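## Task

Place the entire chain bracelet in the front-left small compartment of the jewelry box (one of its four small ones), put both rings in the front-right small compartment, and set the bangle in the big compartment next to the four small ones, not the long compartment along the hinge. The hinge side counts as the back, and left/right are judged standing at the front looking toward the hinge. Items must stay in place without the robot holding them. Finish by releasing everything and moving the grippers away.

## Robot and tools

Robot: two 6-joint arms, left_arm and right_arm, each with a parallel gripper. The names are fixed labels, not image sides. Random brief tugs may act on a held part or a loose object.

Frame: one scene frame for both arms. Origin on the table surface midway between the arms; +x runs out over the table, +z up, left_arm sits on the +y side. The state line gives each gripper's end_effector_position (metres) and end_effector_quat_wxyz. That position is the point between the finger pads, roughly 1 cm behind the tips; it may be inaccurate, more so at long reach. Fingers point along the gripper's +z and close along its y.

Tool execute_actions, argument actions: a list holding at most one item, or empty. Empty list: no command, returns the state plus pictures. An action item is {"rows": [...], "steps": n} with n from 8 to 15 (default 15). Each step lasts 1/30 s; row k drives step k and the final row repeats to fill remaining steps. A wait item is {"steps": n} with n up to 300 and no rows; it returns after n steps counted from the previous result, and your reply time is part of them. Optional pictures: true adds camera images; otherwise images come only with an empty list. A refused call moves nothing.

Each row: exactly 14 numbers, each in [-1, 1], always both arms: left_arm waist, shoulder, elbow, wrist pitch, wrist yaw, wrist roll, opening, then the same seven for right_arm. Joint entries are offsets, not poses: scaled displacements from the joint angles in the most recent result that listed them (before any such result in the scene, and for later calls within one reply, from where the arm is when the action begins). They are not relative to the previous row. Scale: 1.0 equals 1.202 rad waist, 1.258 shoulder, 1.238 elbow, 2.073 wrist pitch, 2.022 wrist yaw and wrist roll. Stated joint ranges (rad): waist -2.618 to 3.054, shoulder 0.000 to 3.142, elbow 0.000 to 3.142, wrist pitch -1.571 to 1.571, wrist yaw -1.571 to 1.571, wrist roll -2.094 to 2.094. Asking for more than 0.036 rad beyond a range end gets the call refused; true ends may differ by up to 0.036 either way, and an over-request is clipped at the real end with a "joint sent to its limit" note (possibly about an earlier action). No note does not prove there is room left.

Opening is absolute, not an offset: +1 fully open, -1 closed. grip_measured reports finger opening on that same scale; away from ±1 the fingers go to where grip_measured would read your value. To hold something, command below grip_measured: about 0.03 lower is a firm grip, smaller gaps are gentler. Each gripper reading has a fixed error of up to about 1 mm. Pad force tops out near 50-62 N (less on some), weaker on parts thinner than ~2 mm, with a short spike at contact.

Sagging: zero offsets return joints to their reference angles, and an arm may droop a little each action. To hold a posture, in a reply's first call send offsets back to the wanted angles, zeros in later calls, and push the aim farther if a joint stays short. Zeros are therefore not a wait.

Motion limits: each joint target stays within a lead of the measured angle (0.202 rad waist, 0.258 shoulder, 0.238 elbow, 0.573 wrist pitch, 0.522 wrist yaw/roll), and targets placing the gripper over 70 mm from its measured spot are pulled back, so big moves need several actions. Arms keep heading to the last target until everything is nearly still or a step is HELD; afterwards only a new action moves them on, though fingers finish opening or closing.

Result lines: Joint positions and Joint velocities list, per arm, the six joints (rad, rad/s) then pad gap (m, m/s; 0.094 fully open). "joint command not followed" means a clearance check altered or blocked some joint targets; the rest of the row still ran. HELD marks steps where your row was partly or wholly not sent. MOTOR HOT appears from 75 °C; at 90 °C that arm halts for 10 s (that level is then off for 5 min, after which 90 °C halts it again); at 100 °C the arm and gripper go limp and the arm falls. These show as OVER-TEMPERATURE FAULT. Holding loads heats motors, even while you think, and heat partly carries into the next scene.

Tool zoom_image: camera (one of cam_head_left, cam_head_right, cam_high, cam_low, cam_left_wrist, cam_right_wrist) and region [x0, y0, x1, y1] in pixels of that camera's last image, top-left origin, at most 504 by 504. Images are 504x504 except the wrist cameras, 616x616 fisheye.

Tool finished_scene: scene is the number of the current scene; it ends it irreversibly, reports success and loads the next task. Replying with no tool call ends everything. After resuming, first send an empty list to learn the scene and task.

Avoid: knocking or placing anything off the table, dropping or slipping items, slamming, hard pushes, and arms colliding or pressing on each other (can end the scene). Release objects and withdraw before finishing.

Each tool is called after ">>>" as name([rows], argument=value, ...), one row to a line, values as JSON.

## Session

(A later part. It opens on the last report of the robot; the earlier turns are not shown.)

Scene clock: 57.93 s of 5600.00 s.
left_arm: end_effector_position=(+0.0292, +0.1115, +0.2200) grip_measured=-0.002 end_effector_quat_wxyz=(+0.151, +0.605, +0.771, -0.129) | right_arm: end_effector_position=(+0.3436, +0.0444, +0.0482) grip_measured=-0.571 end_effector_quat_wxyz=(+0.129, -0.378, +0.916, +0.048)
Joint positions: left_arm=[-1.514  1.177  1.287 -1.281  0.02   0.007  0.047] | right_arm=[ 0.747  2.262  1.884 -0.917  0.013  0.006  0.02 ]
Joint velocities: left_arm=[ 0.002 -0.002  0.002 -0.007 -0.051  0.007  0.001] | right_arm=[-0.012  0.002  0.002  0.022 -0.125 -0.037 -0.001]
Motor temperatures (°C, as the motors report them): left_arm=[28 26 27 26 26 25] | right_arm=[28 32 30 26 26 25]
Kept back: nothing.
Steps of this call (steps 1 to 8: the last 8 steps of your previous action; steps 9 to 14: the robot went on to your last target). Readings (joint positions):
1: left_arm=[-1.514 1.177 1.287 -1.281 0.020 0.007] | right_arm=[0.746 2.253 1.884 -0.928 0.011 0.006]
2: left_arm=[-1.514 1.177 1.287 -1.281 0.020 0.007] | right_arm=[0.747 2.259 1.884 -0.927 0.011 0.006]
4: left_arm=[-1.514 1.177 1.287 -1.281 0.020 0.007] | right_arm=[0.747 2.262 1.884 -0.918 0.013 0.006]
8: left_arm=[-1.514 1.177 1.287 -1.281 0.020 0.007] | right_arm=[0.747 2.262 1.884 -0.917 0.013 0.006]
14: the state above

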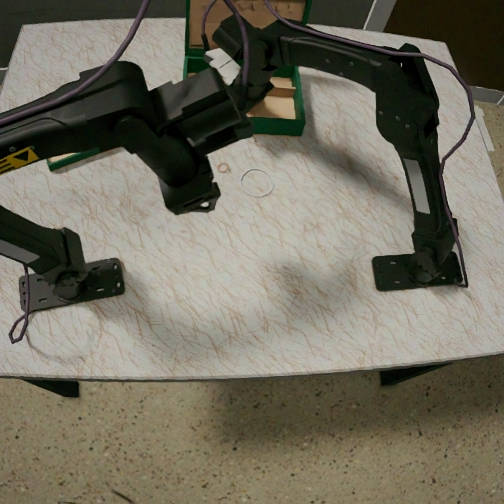

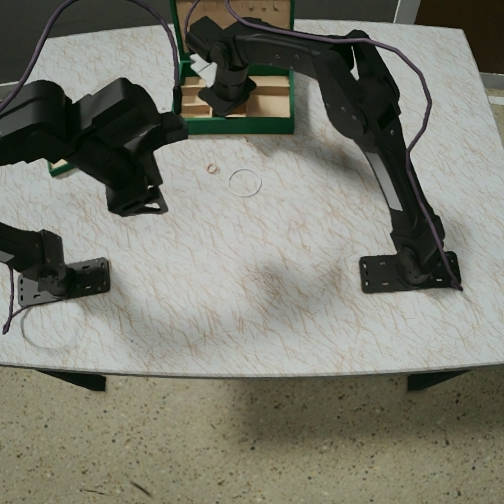

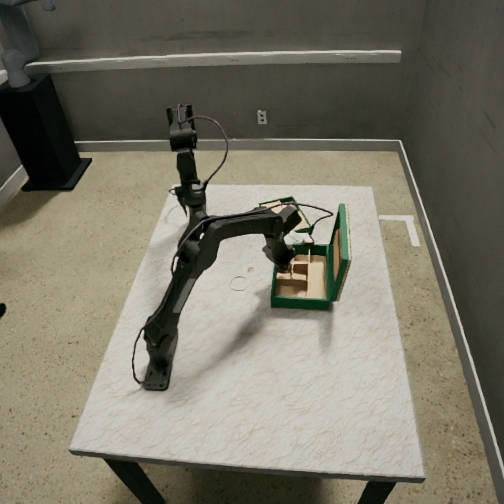

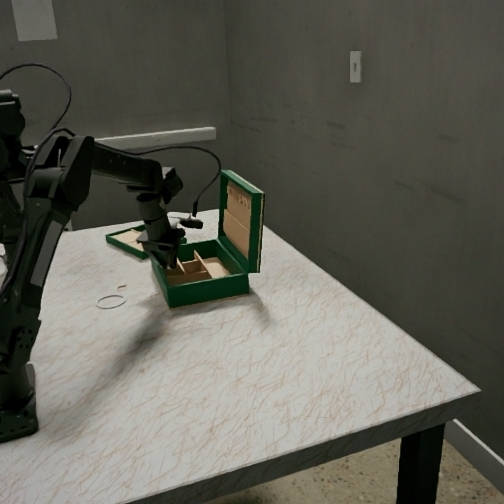

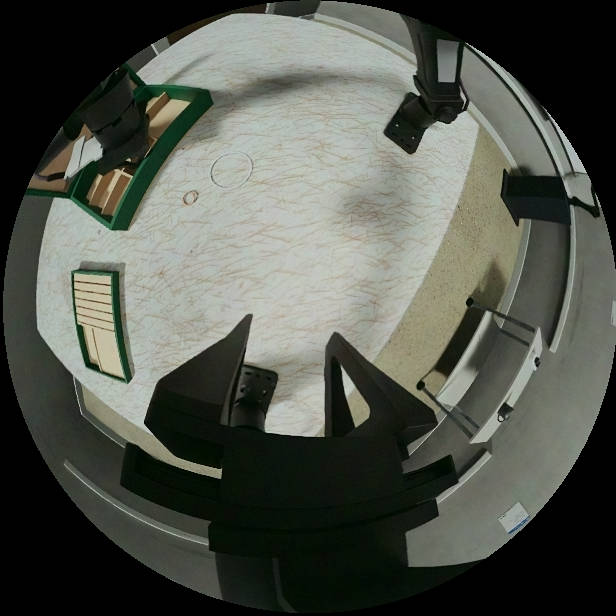

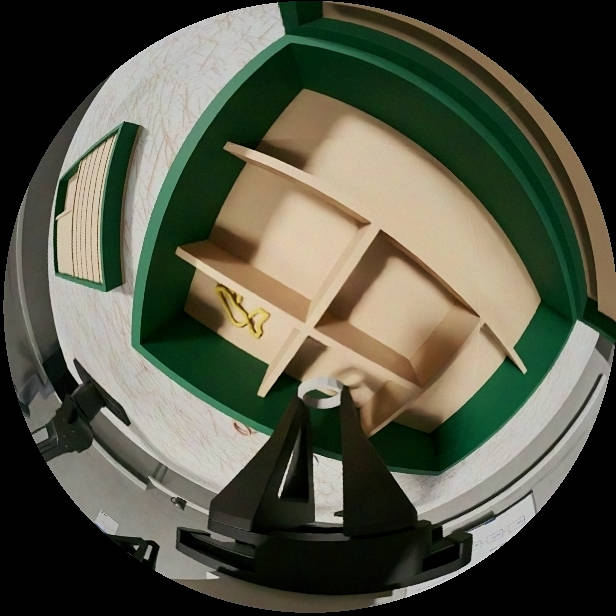

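>>> execute_actions([
  {"rows":[[0.07,0,0,0,0,0,0,0,0,0.01,0,0,0,-0.54],[0.14,0,0,0,0,0,0,0,0,0.01,0,0,0,-0.5],[0.21,0,0,0,0,0,0,0,0,0.01,0,0,0,-0.48],[0.28,0,0,0,0,0,0,0,0,0.01,0,0,0,-0.48],[0.35,0,0,0,0,0,0,0,0,0.01,0,0,0,-0.48],[0.42,0,0,0,0,0,0,0,-0.02,0.01,0,0,0,-0.48],[0.49,0,0,0,0,0,0,0,-0.04,0.01,0,0,0,-0.48],[0.56,0,0,0,0,0,0,0,-0.06,0.01,0,0,0,-0.48],[0.63,0,0,0,0,0,0,0,-0.09,0.01,0,0,0,-0.48],[0.7,0,0,0,0,0,0,0,-0.12,0.01,0,0,0,-0.48],[0.77,0,0,0,0,0,0,0,-0.15,0,-0.02,0,0,-0.48],[0.84,0,0,0,0,0,0,0,-0.18,0,-0.03,0,0,-0.48],[0.91,0,0,0,0,0,0,0,-0.2,0,-0.045,0,0,-0.48],[1,0,0,0,0,0,0,0,-0.21,0,-0.045,0,0,-0.48]]},
])

>>> execute_actions([
  {"steps":16},
])

>>> execute_actions([
  {"rows":[[0,0,0,0,0,0,0,0.03,0,0,0,0,0,-0.6],[0,0,0,0,0,0,0,0.06,0,0,0,0,0,-0.6],[0,0,0,0,0,0,0,0.09,0,-0.03,0,0,0,-0.6],[0,0,0,0,0,0,0,0.12,0,-0.06,0,0,0,-0.6],[0,0,0,0,0,0,0,0.15,0,-0.09,0,0,0,-0.6],[0,0,0,0,0,0,0,0.18,0,-0.12,0,0,0,-0.6],[0,0,0,0,0,0,0,0.21,0,-0.15,0,0,0,-0.6],[0,0,0,0,0,0,0,0.23,0,-0.18,0,0,0,-0.6],[0,0,0,0,0,0,0,0.23,0,-0.21,0,0,0,-0.6],[0,0,0,0,0,0,0,0.23,0,-0.24,0,0,0,-0.6],[0,0,0,0,0,0,0,0.23,0,-0.27,0,0,0,-0.6],[0,0,0,0,0,0,0,0.23,0,-0.3,0,0,0,-0.6],[0,0,0,0,0,0,0,0.23,0,-0.32,0,0,0,-0.6],[0,0,0,0,0,0,0,0.23,0,-0.34,0,0,0,-0.6],[0,0,0,0,0,0,0,0.23,0,-0.35,0,0,0,-0.6]]},
])

>>> execute_actions([
  {"steps":20},
], pictures=true)

Scene clock: 60.23 s of 5600.00 s.
left_arm: end_effector_position=(+0.1227, +0.1536, +0.2211) grip_measured=-0.002 end_effector_quat_wxyz=(+0.177, +0.434, +0.878, -0.101) | right_arm: end_effector_position=(+0.3445, +0.0439, +0.0501) grip_measured=-0.483 end_effector_quat_wxyz=(+0.132, -0.377, +0.915, +0.046)
Joint positions: left_arm=[-1.1    1.177  1.287 -1.271  0.029  0.007  0.047] | right_arm=[ 0.747  2.259  1.884 -0.917  0.018  0.006  0.024]
Joint velocities: left_arm=[ 2.147 -0.012  0.002  0.007 -0.11   0.051 -0.   ] | right_arm=[ 0.002 -0.085 -0.007 -0.007 -0.066 -0.007 -0.   ]
Motor temperatures (°C, as the motors report them): left_arm=[28 26 27 27 26 25] | right_arm=[28 33 30 27 26 25]
Steps of this call (steps 1 to 30: the robot went on to your last target; steps 31 to 62: nothing new was sent; steps 63 to 69: the first 7 steps of this action). Readings (joint positions):
63: left_arm=[-1.502 1.177 1.287 -1.281 0.025 0.007] | right_arm=[0.747 2.262 1.884 -0.917 0.013 0.006]
64: left_arm=[-1.465 1.177 1.287 -1.281 0.030 0.007] | right_arm=[0.747 2.262 1.884 -0.917 0.014 0.006]
66: left_arm=[-1.330 1.177 1.287 -1.278 0.033 0.007] | right_arm=[0.747 2.262 1.884 -0.917 0.017 0.006]
69: the state above

Scene clock: 60.77 s of 5600.00 s.
left_arm: end_effector_position=(+0.2226, +0.3256, +0.2216) grip_measured=-0.002 end_effector_quat_wxyz=(+0.205, +0.061, +0.977, -0.017) | right_arm: end_effector_position=(+0.3335, +0.0330, +0.1759) grip_measured=-0.483 end_effector_quat_wxyz=(+0.224, -0.369, +0.898, +0.085)
Joint positions: left_arm=[-0.31   1.177  1.287 -1.266  0.013  0.007  0.047] | right_arm=[ 0.747  1.982  1.882 -0.987  0.018  0.006  0.024]
Joint velocities: left_arm=[ 0.002 -0.022  0.007  0.051 -0.095 -0.051 -0.   ] | right_arm=[ 0.007  0.203 -0.002 -0.081  0.007 -0.022 -0.001]
Motor temperatures (°C, as the motors report them): left_arm=[28 26 27 27 26 25] | right_arm=[28 33 30 27 26 25]
Kept back: nothing.
Steps of this call (steps 1 to 8: the last 8 steps of your previous action; steps 9 to 16: the robot went on to your last target). Readings (joint positions):
1: left_arm=[-1.023 1.177 1.287 -1.270 0.028 0.007] | right_arm=[0.747 2.253 1.884 -0.917 0.018 0.006]
2: left_arm=[-0.947 1.177 1.287 -1.269 0.027 0.007] | right_arm=[0.747 2.241 1.884 -0.919 0.018 0.006]
4: left_arm=[-0.793 1.177 1.287 -1.267 0.026 0.007] | right_arm=[0.747 2.196 1.884 -0.927 0.018 0.006]
8: left_arm=[-0.486 1.177 1.287 -1.266 0.024 0.007] | right_arm=[0.747 2.045 1.882 -0.966 0.018 0.006]
16: the state above

Scene clock: 61.00 s of 5600.00 s.
left_arm: end_effector_position=(+0.2226, +0.3256, +0.2216) grip_measured=-0.002 end_effector_quat_wxyz=(+0.205, +0.061, +0.977, -0.017) | right_arm: end_effector_position=(+0.2668, +0.0699, +0.1431) grip_measured=-0.597 end_effector_quat_wxyz=(+0.184, -0.442, +0.874, +0.080)
Joint positions: left_arm=[-0.31   1.177  1.287 -1.266  0.013  0.007  0.047] | right_arm=[ 0.906  1.983  1.786 -0.97   0.028  0.006  0.019]
Joint velocities: left_arm=[ 0.007 -0.002  0.017 -0.051 -0.051  0.022  0.   ] | right_arm=[ 1.219 -0.007 -0.916 -0.037 -0.007 -0.022 -0.001]
Motor temperatures (°C, as the motors report them): left_arm=[28 26 27 27 26 25] | right_arm=[28 33 30 27 26 25]
Steps of this call (steps 1 to 7: the first 7 steps of this action). Readings (joint positions):
1: left_arm=[-0.310 1.177 1.287 -1.266 0.013 0.007] | right_arm=[0.750 1.987 1.882 -0.989 0.018 0.006]
2: left_arm=[-0.310 1.177 1.287 -1.266 0.013 0.007] | right_arm=[0.757 1.991 1.882 -0.989 0.020 0.006]
4: left_arm=[-0.310 1.177 1.287 -1.266 0.013 0.007] | right_arm=[0.795 1.990 1.865 -0.983 0.026 0.006]
7: the state above

Scene clock: 61.67 s of 5600.00 s.
left_arm: end_effector_position=(+0.2226, +0.3256, +0.2216) grip_measured=-0.002 end_effector_quat_wxyz=(+0.205, +0.061, +0.977, -0.017) | right_arm: end_effector_position=(+0.1680, +0.0152, +0.0355) grip_measured=-0.597 end_effector_quat_wxyz=(+0.015, -0.507, +0.862, +0.004)
Joint positions: left_arm=[-0.31   1.177  1.287 -1.266  0.013  0.007  0.047] | right_arm=[ 1.026  1.993  1.449 -0.997  0.008  0.006  0.019]
Joint velocities: left_arm=[-0.002 -0.007 -0.022 -0.022 -0.007 -0.007  0.002] | right_arm=[-0.002  0.002 -0.012  0.007 -0.007 -0.022 -0.001]
Motor temperatures (°C, as the motors report them): left_arm=[28 26 27 27 26 25] | right_arm=[28 33 30 27 26 25]
Kept back: nothing.
Steps of this call (steps 1 to 8: the last 8 steps of your previous action; steps 9 to 20: the robot went on to your last target). Readings (joint positions):
1: left_arm=[-0.310 1.177 1.287 -1.266 0.013 0.007] | right_arm=[0.949 1.983 1.750 -0.967 0.027 0.006]
2: left_arm=[-0.310 1.177 1.287 -1.266 0.013 0.007] | right_arm=[0.990 1.983 1.710 -0.966 0.023 0.006]
4: left_arm=[-0.310 1.177 1.287 -1.266 0.013 0.007] | right_arm=[1.046 1.983 1.625 -0.967 0.010 0.006]
8: left_arm=[-0.310 1.177 1.287 -1.266 0.013 0.007] | right_arm=[1.050 1.986 1.485 -0.984 0.003 0.006]
20: the state above

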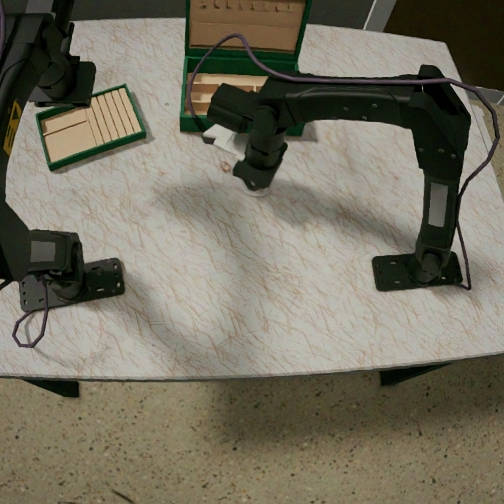

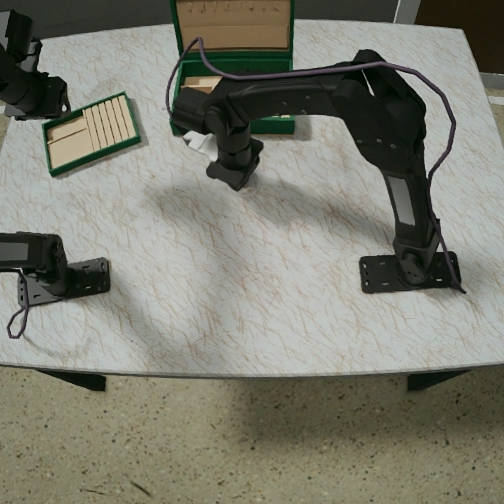

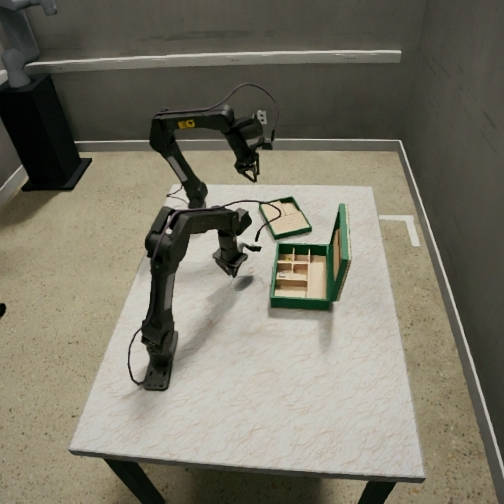

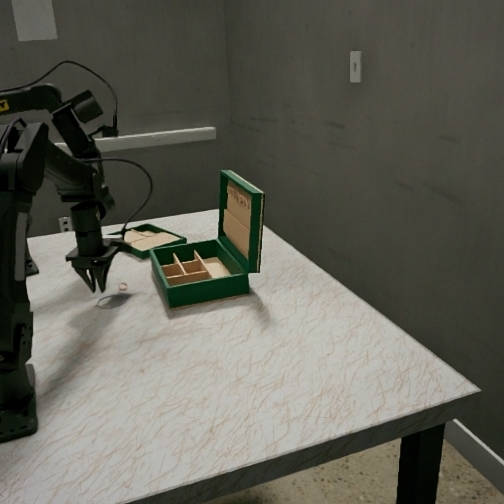

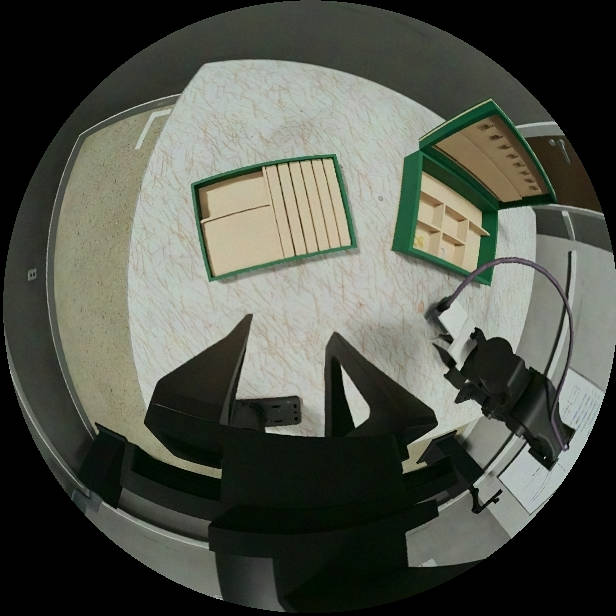

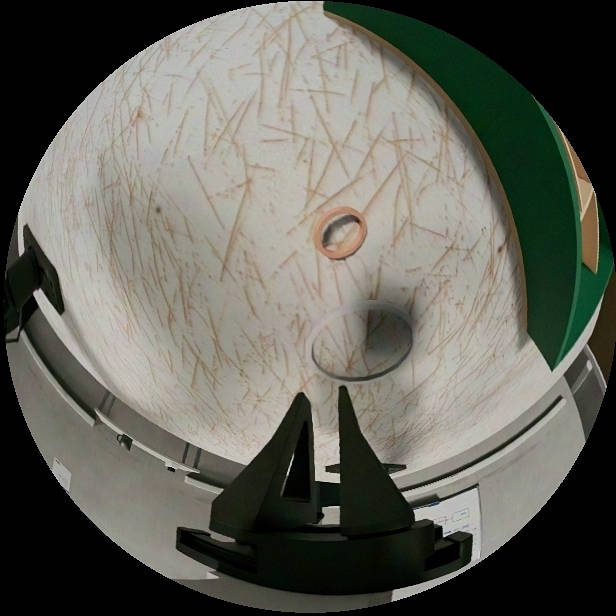

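>>> execute_actions([
  {"rows":[[0,0,0,0,0,0,0,0.014,0.01,0,0,0,0,-0.6],[0,0,0,0,0,0,0,0.014,0.02,0,0.005,0,0,-0.6],[0,0,0,0,0,0,0,0.014,0.03,0,0.01,0,0,-0.6],[0,0,0,0,0,0,0,0.014,0.038,0,0.012,0,0,-0.6]]},
])

>>> execute_actions([
  {"steps":14},
], pictures=true)

Scene clock: 63.27 s of 5600.00 s.
left_arm: end_effector_position=(+0.2226, +0.3256, +0.2216) grip_measured=-0.002 end_effector_quat_wxyz=(+0.205, +0.061, +0.977, -0.017) | right_arm: end_effector_position=(+0.1645, +0.0155, +0.0220) grip_measured=-0.597 end_effector_quat_wxyz=(+0.002, -0.511, +0.860, -0.004)
Joint positions: left_arm=[-0.31   1.177  1.287 -1.266  0.013  0.007  0.047] | right_arm=[ 1.035  2.031  1.449 -0.989  0.008  0.006  0.019]
Joint velocities: left_arm=[ 0.007  0.002 -0.012 -0.066 -0.022 -0.037  0.   ] | right_arm=[ 0.012  0.217  0.007 -0.022 -0.081  0.037 -0.001]
Motor temperatures (°C, as the motors report them): left_arm=[28 26 27 27 26 25] | right_arm=[28 33 30 27 26 25]
Steps of this call (steps 1 to 15: the robot went on to your last target; steps 16 to 41: nothing new was sent; steps 42 to 48: the first 7 steps of this action). Readings (joint positions):
42: left_arm=[-0.310 1.177 1.287 -1.266 0.013 0.007] | right_arm=[1.026 1.993 1.449 -0.997 0.008 0.006]
43: left_arm=[-0.310 1.177 1.287 -1.266 0.013 0.007] | right_arm=[1.028 1.995 1.449 -0.997 0.008 0.006]
45: left_arm=[-0.310 1.177 1.287 -1.266 0.013 0.007] | right_arm=[1.031 2.005 1.449 -0.994 0.008 0.006]
48: the state above

Scene clock: 63.73 s of 5600.00 s.
left_arm: end_effector_position=(+0.2226, +0.3256, +0.2216) grip_measured=-0.002 end_effector_quat_wxyz=(+0.205, +0.061, +0.977, -0.017) | right_arm: end_effector_position=(+0.1642, +0.0154, +0.0181) grip_measured=-0.597 end_effector_quat_wxyz=(-0.002, -0.511, +0.860, -0.006)
Joint positions: left_arm=[-0.31   1.177  1.287 -1.266  0.013  0.007  0.047] | right_arm=[ 1.035  2.042  1.449 -0.986  0.008  0.006  0.019]
Joint velocities: left_arm=[-0.002 -0.012 -0.002 -0.051 -0.066 -0.037 -0.001] | right_arm=[-0.007 -0.007  0.007  0.037  0.037  0.022  0.   ]
Motor temperatures (°C, as the motors report them): left_arm=[28 26 27 27 26 25] | right_arm=[28 33 30 27 26 25]
Kept back: nothing.
Steps of this call (steps 1 to 8: the last 8 steps of your previous action; steps 9 to 14: the robot went on to your last target). Readings (joint positions):
1: left_arm=[-0.310 1.177 1.287 -1.266 0.013 0.007] | right_arm=[1.035 2.037 1.449 -0.989 0.008 0.006]
2: left_arm=[-0.310 1.177 1.287 -1.266 0.013 0.007] | right_arm=[1.035 2.041 1.449 -0.989 0.008 0.006]
4: left_arm=[-0.310 1.177 1.287 -1.266 0.013 0.007] | right_arm=[1.035 2.042 1.449 -0.989 0.008 0.006]
8: left_arm=[-0.310 1.177 1.287 -1.266 0.013 0.007] | right_arm=[1.035 2.042 1.449 -0.987 0.008 0.006]
14: the state above

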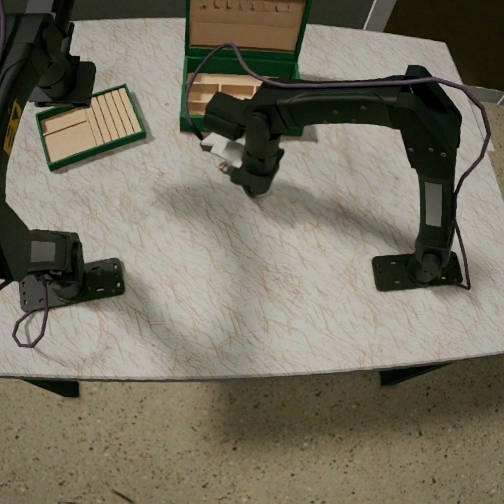

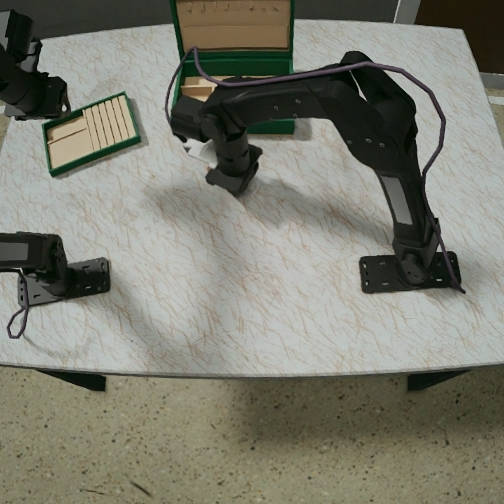

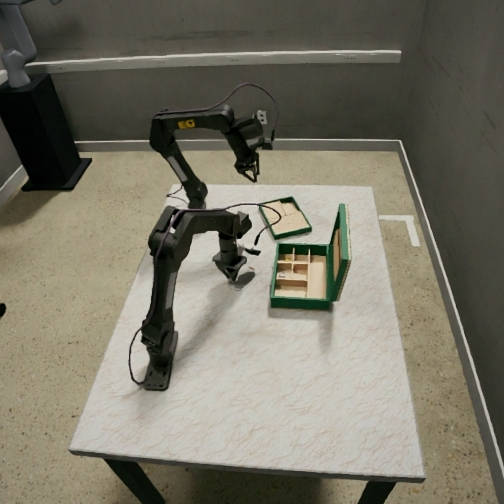

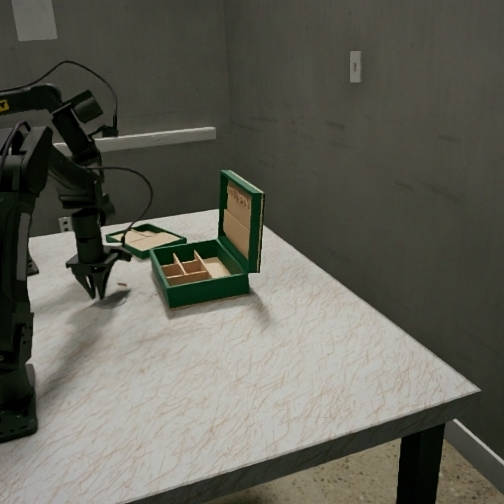

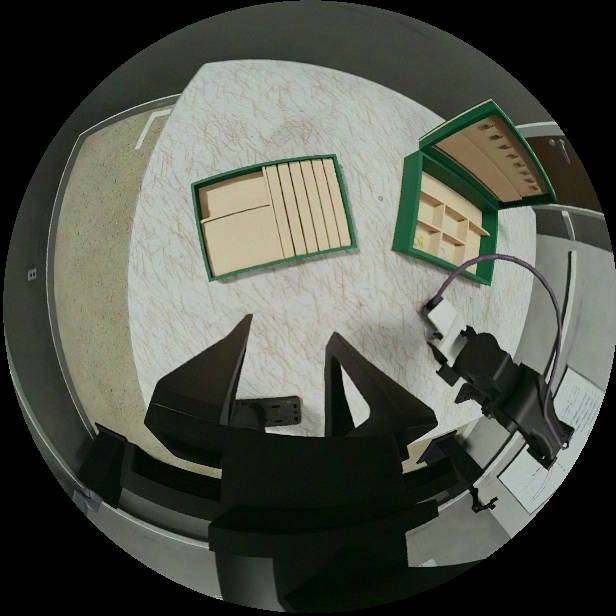

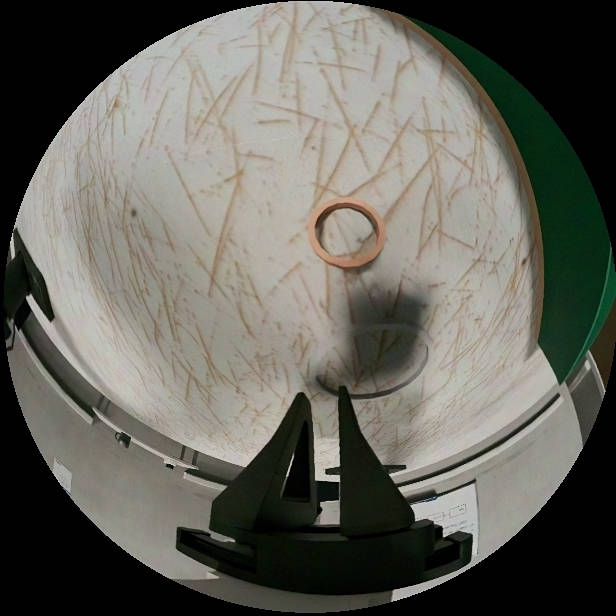

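>>> execute_actions([
  {"rows":[[0,0,0,0,0,0,0,0,0,0,0.012,0,0,-0.6],[0,0,0,0,0,0,0,0,0,0,0.024,0,0,-0.6],[0,0,0,0,0,0,0,0,0.01,0,0.026,0,0,-0.6],[0,0,0,0,0,0,0,0,0.018,0,0.026,0,0,-0.6],[0,0,0,0,0,0,0,0,0.026,0,0.026,0,0,-0.6]]},
])

>>> execute_actions([
  {"steps":14},
], pictures=true)

>>> zoom_image(camera="cam_right_wrist", region=[260, 320, 440, 460])

Scene clock: 64.37 s of 5600.00 s.
left_arm: end_effector_position=(+0.2226, +0.3256, +0.2216) grip_measured=-0.002 end_effector_quat_wxyz=(+0.205, +0.061, +0.977, -0.017) | right_arm: end_effector_position=(+0.1672, +0.0209, +0.0128) grip_measured=-0.597 end_effector_quat_wxyz=(+0.005, -0.511, +0.860, -0.002)
Joint positions: left_arm=[-0.31   1.177  1.287 -1.266  0.013  0.007  0.047] | right_arm=[ 1.035  2.057  1.449 -0.955  0.008  0.006  0.019]
Joint velocities: left_arm=[ 0.002  0.012  0.002 -0.007 -0.022  0.022 -0.001] | right_arm=[-0.012  0.173 -0.012  0.051  0.037 -0.022 -0.001]
Motor temperatures (°C, as the motors report them): left_arm=[28 26 27 27 26 25] | right_arm=[28 33 30 27 26 25]
Steps of this call (steps 1 to 12: the robot went on to your last target; steps 13 to 19: the first 7 steps of this action). Readings (joint positions):
13: left_arm=[-0.310 1.177 1.287 -1.266 0.013 0.007] | right_arm=[1.035 2.042 1.449 -0.985 0.008 0.006]
14: left_arm=[-0.310 1.177 1.287 -1.266 0.013 0.007] | right_arm=[1.035 2.042 1.449 -0.981 0.008 0.006]
16: left_arm=[-0.310 1.177 1.287 -1.266 0.013 0.007] | right_arm=[1.035 2.044 1.449 -0.968 0.008 0.006]
19: the state above

Scene clock: 64.83 s of 5600.00 s.
left_arm: end_effector_position=(+0.2226, +0.3256, +0.2216) grip_measured=-0.002 end_effector_quat_wxyz=(+0.205, +0.061, +0.977, -0.017) | right_arm: end_effector_position=(+0.1675, +0.0215, +0.0085) grip_measured=-0.597 end_effector_quat_wxyz=(+0.004, -0.511, +0.860, -0.002)
Joint positions: left_arm=[-0.31   1.177  1.287 -1.266  0.013  0.007  0.047] | right_arm=[ 1.035  2.069  1.449 -0.947  0.008  0.006  0.019]
Joint velocities: left_arm=[-0.002 -0.007  0.007 -0.037  0.037 -0.022 -0.   ] | right_arm=[-0.012 -0.022  0.002  0.051  0.051  0.022 -0.001]
Motor temperatures (°C, as the motors report them): left_arm=[28 26 27 27 26 25] | right_arm=[28 33 30 26 26 25]
Kept back: nothing.
Steps of this call (steps 1 to 8: the last 8 steps of your previous action; steps 9 to 14: the robot went on to your last target). Readings (joint positions):
1: left_arm=[-0.310 1.177 1.287 -1.266 0.013 0.007] | right_arm=[1.035 2.063 1.449 -0.953 0.008 0.006]
2: left_arm=[-0.310 1.177 1.287 -1.266 0.013 0.007] | right_arm=[1.035 2.068 1.449 -0.951 0.008 0.006]
4: left_arm=[-0.310 1.177 1.287 -1.266 0.013 0.007] | right_arm=[1.035 2.069 1.449 -0.948 0.008 0.006]
8: left_arm=[-0.310 1.177 1.287 -1.266 0.013 0.007] | right_arm=[1.035 2.069 1.449 -0.947 0.008 0.006]
14: the state above

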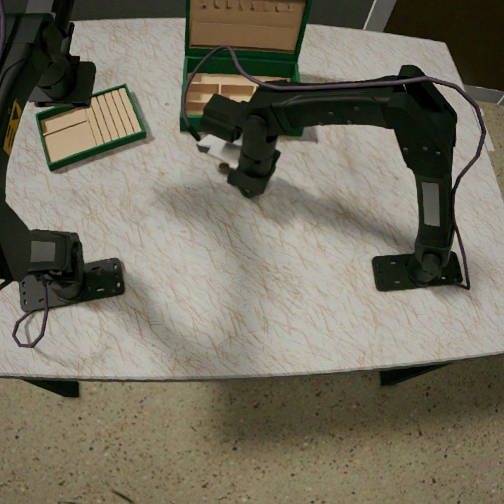

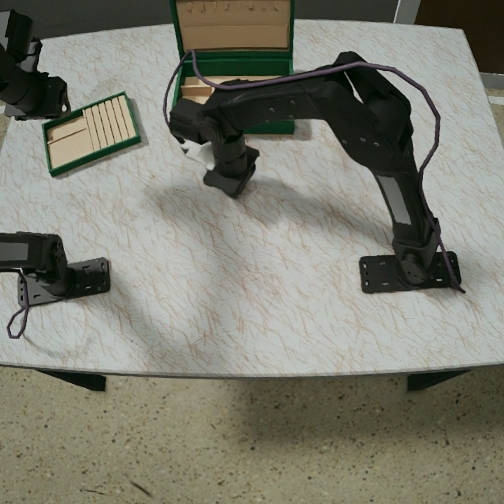

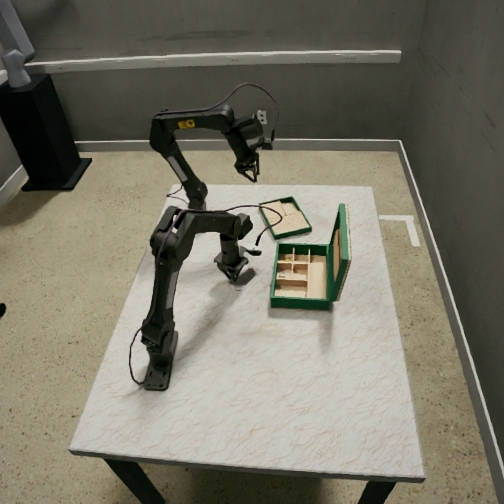

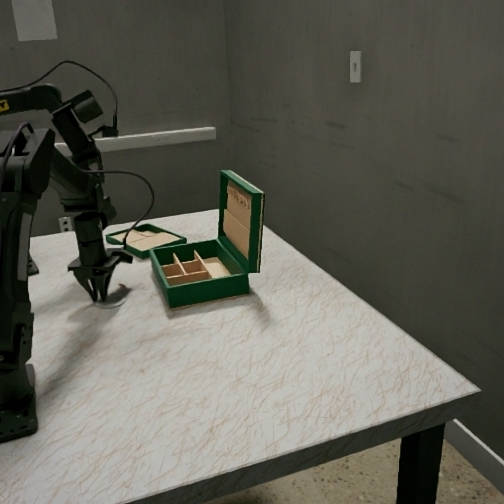

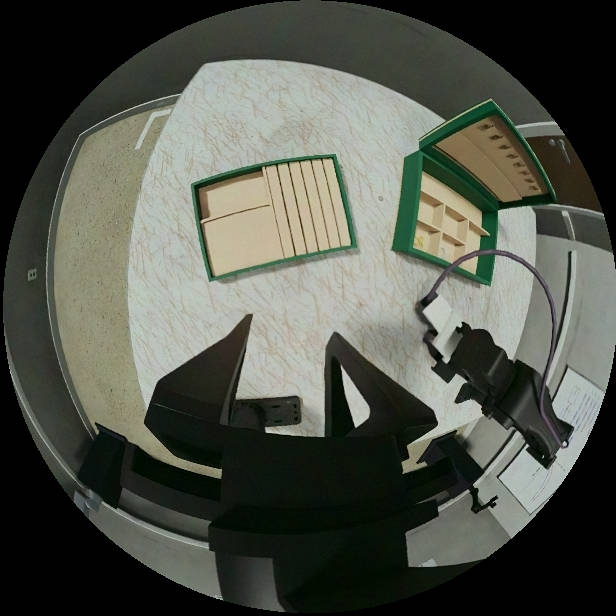

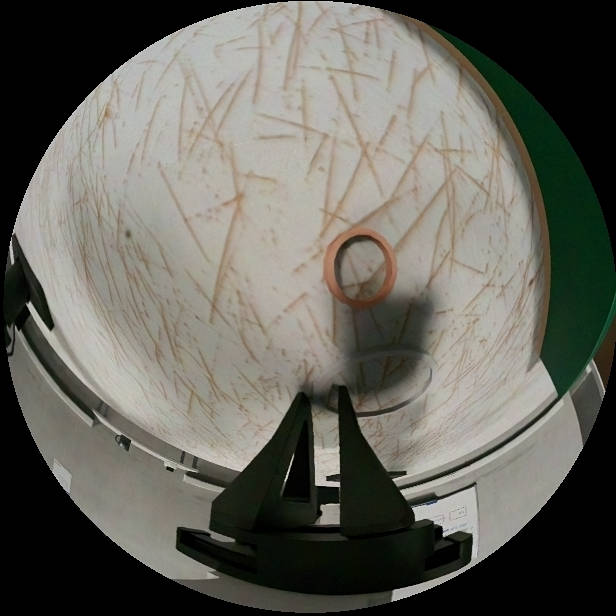

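Region (260, 320, 440, 460) of cam_right_wrist's 616x616 image, scaled by 2.800, with more detail than that image has.

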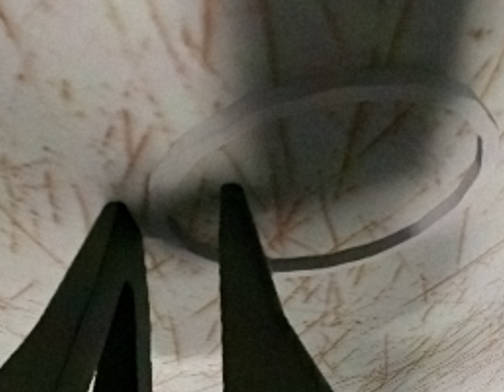

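>>> execute_actions([
  {"rows":[[0,0,0,0,0,0,0,0,0.008,0,0,0,0,-0.65],[0,0,0,0,0,0,0,0,0.008,0,0,0,0,-0.7],[0,0,0,0,0,0,0,0,0.008,0,0,0,0,-0.75],[0,0,0,0,0,0,0,0,0.008,0,0,0,0,-0.8],[0,0,0,0,0,0,0,0,0.008,0,0,0,0,-0.84],[0,0,0,0,0,0,0,0,0.008,0,0,0,0,-0.88],[0,0,0,0,0,0,0,0,0.008,0,0,0,0,-0.91],[0,0,0,0,0,0,0,0,0.008,0,0,0,0,-0.94],[0,0,0,0,0,0,0,0,0.008,0,0,0,0,-0.96]]},
])

>>> execute_actions([
  {"steps":12},
])

Scene clock: 65.63 s of 5600.00 s.
left_arm: end_effector_position=(+0.2226, +0.3256, +0.2216) grip_measured=-0.002 end_effector_quat_wxyz=(+0.205, +0.061, +0.977, -0.017) | right_arm: end_effector_position=(+0.1675, +0.0215, +0.0085) grip_measured=-0.893 end_effector_quat_wxyz=(+0.004, -0.511, +0.860, -0.002)
Joint positions: left_arm=[-0.31   1.177  1.287 -1.266  0.013  0.007  0.047] | right_arm=[ 1.035  2.069  1.449 -0.947  0.008  0.006  0.005]
Joint velocities: left_arm=[-0.007  0.002  0.012 -0.051  0.066 -0.051  0.   ] | right_arm=[-0.007 -0.017  0.017  0.022 -0.022 -0.007 -0.028]
Motor temperatures (°C, as the motors report them): left_arm=[28 26 27 27 26 25] | right_arm=[28 33 30 26 26 25]
Steps of this call (steps 1 to 17: the robot went on to your last target; steps 18 to 24: the first 7 steps of this action). Readings (joint positions):
18: left_arm=[-0.310 1.177 1.287 -1.266 0.013 0.007] | right_arm=[1.035 2.069 1.449 -0.947 0.008 0.006]
19: left_arm=[-0.310 1.177 1.287 -1.266 0.013 0.007] | right_arm=[1.035 2.069 1.449 -0.947 0.008 0.006]
21: left_arm=[-0.310 1.177 1.287 -1.266 0.013 0.007] | right_arm=[1.035 2.069 1.449 -0.947 0.008 0.006]
24: the state above

Scene clock: 66.03 s of 5600.00 s.
left_arm: end_effector_position=(+0.2226, +0.3256, +0.2216) grip_measured=-0.002 end_effector_quat_wxyz=(+0.205, +0.061, +0.977, -0.017) | right_arm: end_effector_position=(+0.1675, +0.0215, +0.0085) grip_measured=-0.952 end_effector_quat_wxyz=(+0.004, -0.511, +0.860, -0.002)
Joint positions: left_arm=[-0.31   1.177  1.287 -1.266  0.013  0.007  0.047] | right_arm=[ 1.035  2.069  1.449 -0.947  0.008  0.006  0.002]
Joint velocities: left_arm=[-0.007  0.012 -0.032 -0.095 -0.007 -0.007  0.001] | right_arm=[ 0.002 -0.002  0.017  0.022  0.066 -0.051 -0.   ]
Motor temperatures (°C, as the motors report them): left_arm=[28 26 27 27 26 25] | right_arm=[28 33 30 26 26 25]
Kept back: nothing.
Steps of this call (steps 1 to 8: the last 8 steps of your previous action; steps 9 to 12: the robot went on to your last target). Readings (joint positions):
1: left_arm=[-0.310 1.177 1.287 -1.266 0.013 0.007] | right_arm=[1.035 2.069 1.449 -0.947 0.008 0.006]
2: left_arm=[-0.310 1.177 1.287 -1.266 0.013 0.007] | right_arm=[1.035 2.069 1.449 -0.947 0.008 0.006]
4: left_arm=[-0.310 1.177 1.287 -1.266 0.013 0.007] | right_arm=[1.035 2.069 1.449 -0.947 0.008 0.006]
8: left_arm=[-0.310 1.177 1.287 -1.266 0.013 0.007] | right_arm=[1.035 2.069 1.449 -0.947 0.008 0.006]
12: the state above

>>> execute_actions([
  {"rows":[[0,0,0,0,0,0,0,0,0,0,0,0,0,-0.99],[0,0,0,0,0,0,0,0,0,0,0,0,0,-0.99],[0,0,0,0,0,0,0,0,0,0,0,0,0,-0.99],[0,0,0,0,0,0,0,0,-0.01,0.03,-0.015,0,0,-0.99],[0,0,0,0,0,0,0,0,-0.016,0.05,-0.03,0,0,-0.99],[0,0,0,0,0,0,0,0,-0.022,0.07,-0.046,0,0,-0.99],[0,0,0,0,0,0,0,0,-0.028,0.09,-0.062,0,0,-0.99],[0,0,0,0,0,0,0,0,-0.034,0.11,-0.078,0,0,-0.99],[0,0,0,0,0,0,0,0,-0.04,0.13,-0.094,0,0,-0.99],[0,0,0,0,0,0,0,0,-0.046,0.15,-0.11,0,0,-0.99],[0,0,0,0,0,0,0,0,-0.052,0.17,-0.126,0,0,-0.99],[0,0,0,0,0,0,0,0,-0.058,0.19,-0.142,0,0,-0.99],[0,0,0,0,0,0,0,0,-0.062,0.21,-0.158,0,0,-0.99],[0,0,0,0,0,0,0,0,-0.066,0.235,-0.172,0,0,-0.99],[0,0,0,0,0,0,0,0,-0.07,0.256,-0.185,0,0,-0.99]]},
])

>>> execute_actions([
  {"steps":18},
], pictures=true)

Scene clock: 66.97 s of 5600.00 s.
left_arm: end_effector_position=(+0.2226, +0.3256, +0.2216) grip_measured=-0.002 end_effector_quat_wxyz=(+0.205, +0.061, +0.977, -0.017) | right_arm: end_effector_position=(+0.1672, +0.0209, +0.0172) grip_measured=-0.976 end_effector_quat_wxyz=(-0.003, -0.511, +0.860, -0.007)
Joint positions: left_arm=[-0.31   1.177  1.287 -1.266  0.013  0.007  0.047] | right_arm=[ 1.035  2.069  1.485 -0.999  0.008  0.006  0.001]
Joint velocities: left_arm=[ 0.002  0.002  0.017 -0.007 -0.022 -0.007  0.001] | right_arm=[-0.007 -0.017  0.574 -0.681 -0.022  0.037  0.001]
Motor temperatures (°C, as the motors report them): left_arm=[28 26 27 27 26 25] | right_arm=[28 33 30 26 26 25]
Steps of this call (steps 1 to 15: the robot went on to your last target; steps 16 to 21: nothing new was sent; steps 22 to 28: the first 7 steps of this action). Readings (joint positions):
22: left_arm=[-0.310 1.177 1.287 -1.266 0.013 0.007] | right_arm=[1.035 2.069 1.449 -0.947 0.008 0.006]
23: left_arm=[-0.310 1.177 1.287 -1.266 0.013 0.007] | right_arm=[1.035 2.069 1.449 -0.947 0.008 0.006]
25: left_arm=[-0.310 1.177 1.287 -1.266 0.013 0.007] | right_arm=[1.035 2.069 1.450 -0.950 0.008 0.006]
28: the state above

Scene clock: 67.57 s of 5600.00 s.
left_arm: end_effector_position=(+0.2226, +0.3256, +0.2216) grip_measured=-0.002 end_effector_quat_wxyz=(+0.205, +0.061, +0.977, -0.017) | right_arm: end_effector_position=(+0.1692, +0.0246, +0.1152) grip_measured=-0.976 end_effector_quat_wxyz=(+0.015, -0.511, +0.860, +0.004)
Joint positions: left_arm=[-0.31   1.177  1.287 -1.266  0.013  0.007  0.047] | right_arm=[ 1.035  1.98   1.75  -1.311  0.008  0.006  0.001]
Joint velocities: left_arm=[-0.002 -0.007 -0.007 -0.051  0.007 -0.037 -0.   ] | right_arm=[-0.012  0.002 -0.002 -0.168 -0.037 -0.007 -0.001]
Motor temperatures (°C, as the motors report them): left_arm=[28 26 27 27 26 25] | right_arm=[28 33 30 26 26 25]
Kept back: nothing.
Steps of this call (steps 1 to 8: the last 8 steps of your previous action; steps 9 to 18: the robot went on to your last target). Readings (joint positions):
1: left_arm=[-0.310 1.177 1.287 -1.266 0.013 0.007] | right_arm=[1.035 2.068 1.508 -1.022 0.008 0.006]
2: left_arm=[-0.310 1.177 1.287 -1.266 0.013 0.007] | right_arm=[1.035 2.065 1.532 -1.044 0.008 0.006]
4: left_arm=[-0.310 1.177 1.287 -1.266 0.013 0.007] | right_arm=[1.035 2.052 1.584 -1.093 0.008 0.006]
8: left_arm=[-0.310 1.177 1.287 -1.266 0.013 0.007] | right_arm=[1.035 2.014 1.695 -1.203 0.008 0.006]
18: the state above

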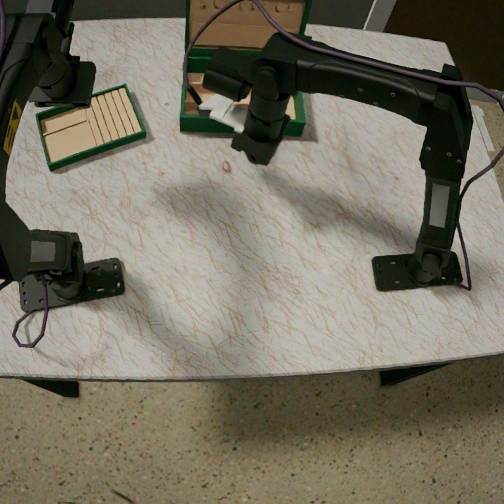

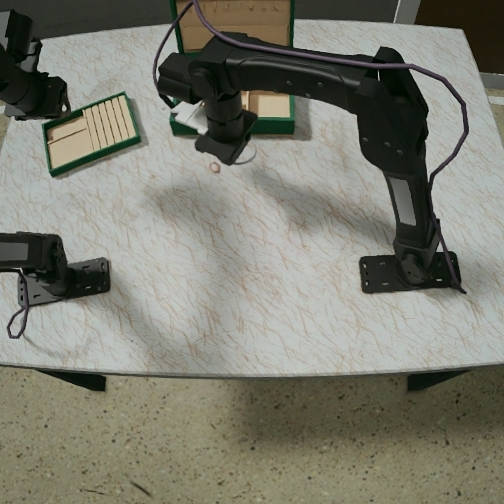

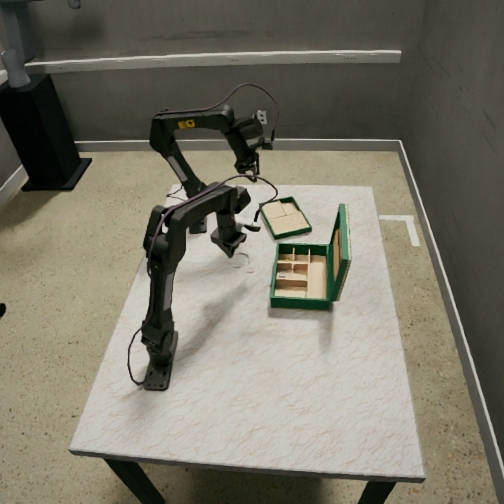

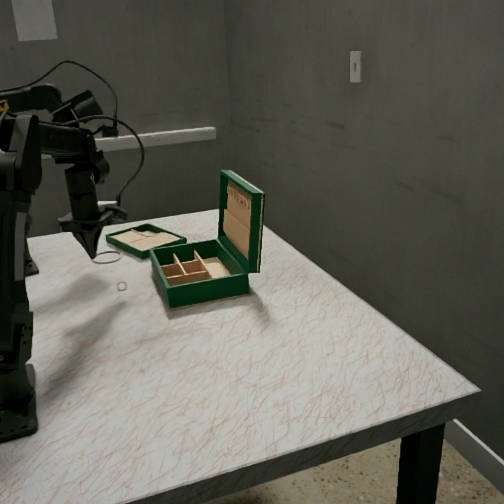

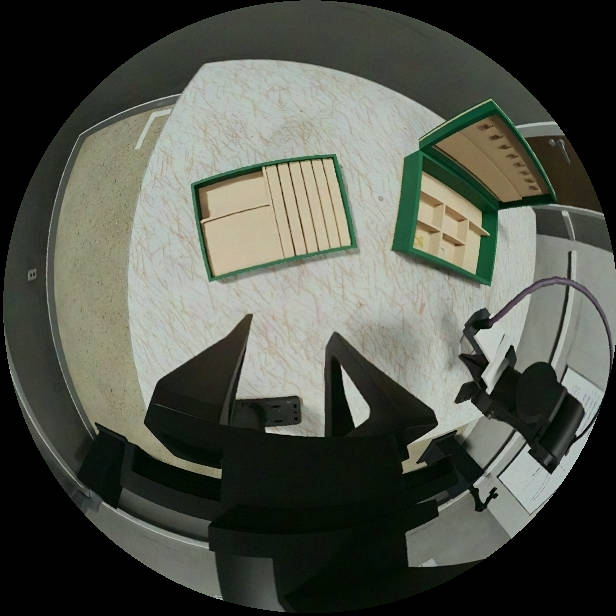

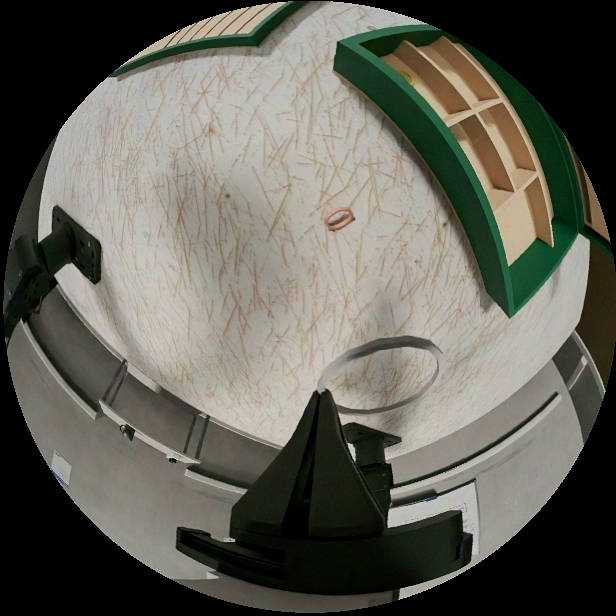

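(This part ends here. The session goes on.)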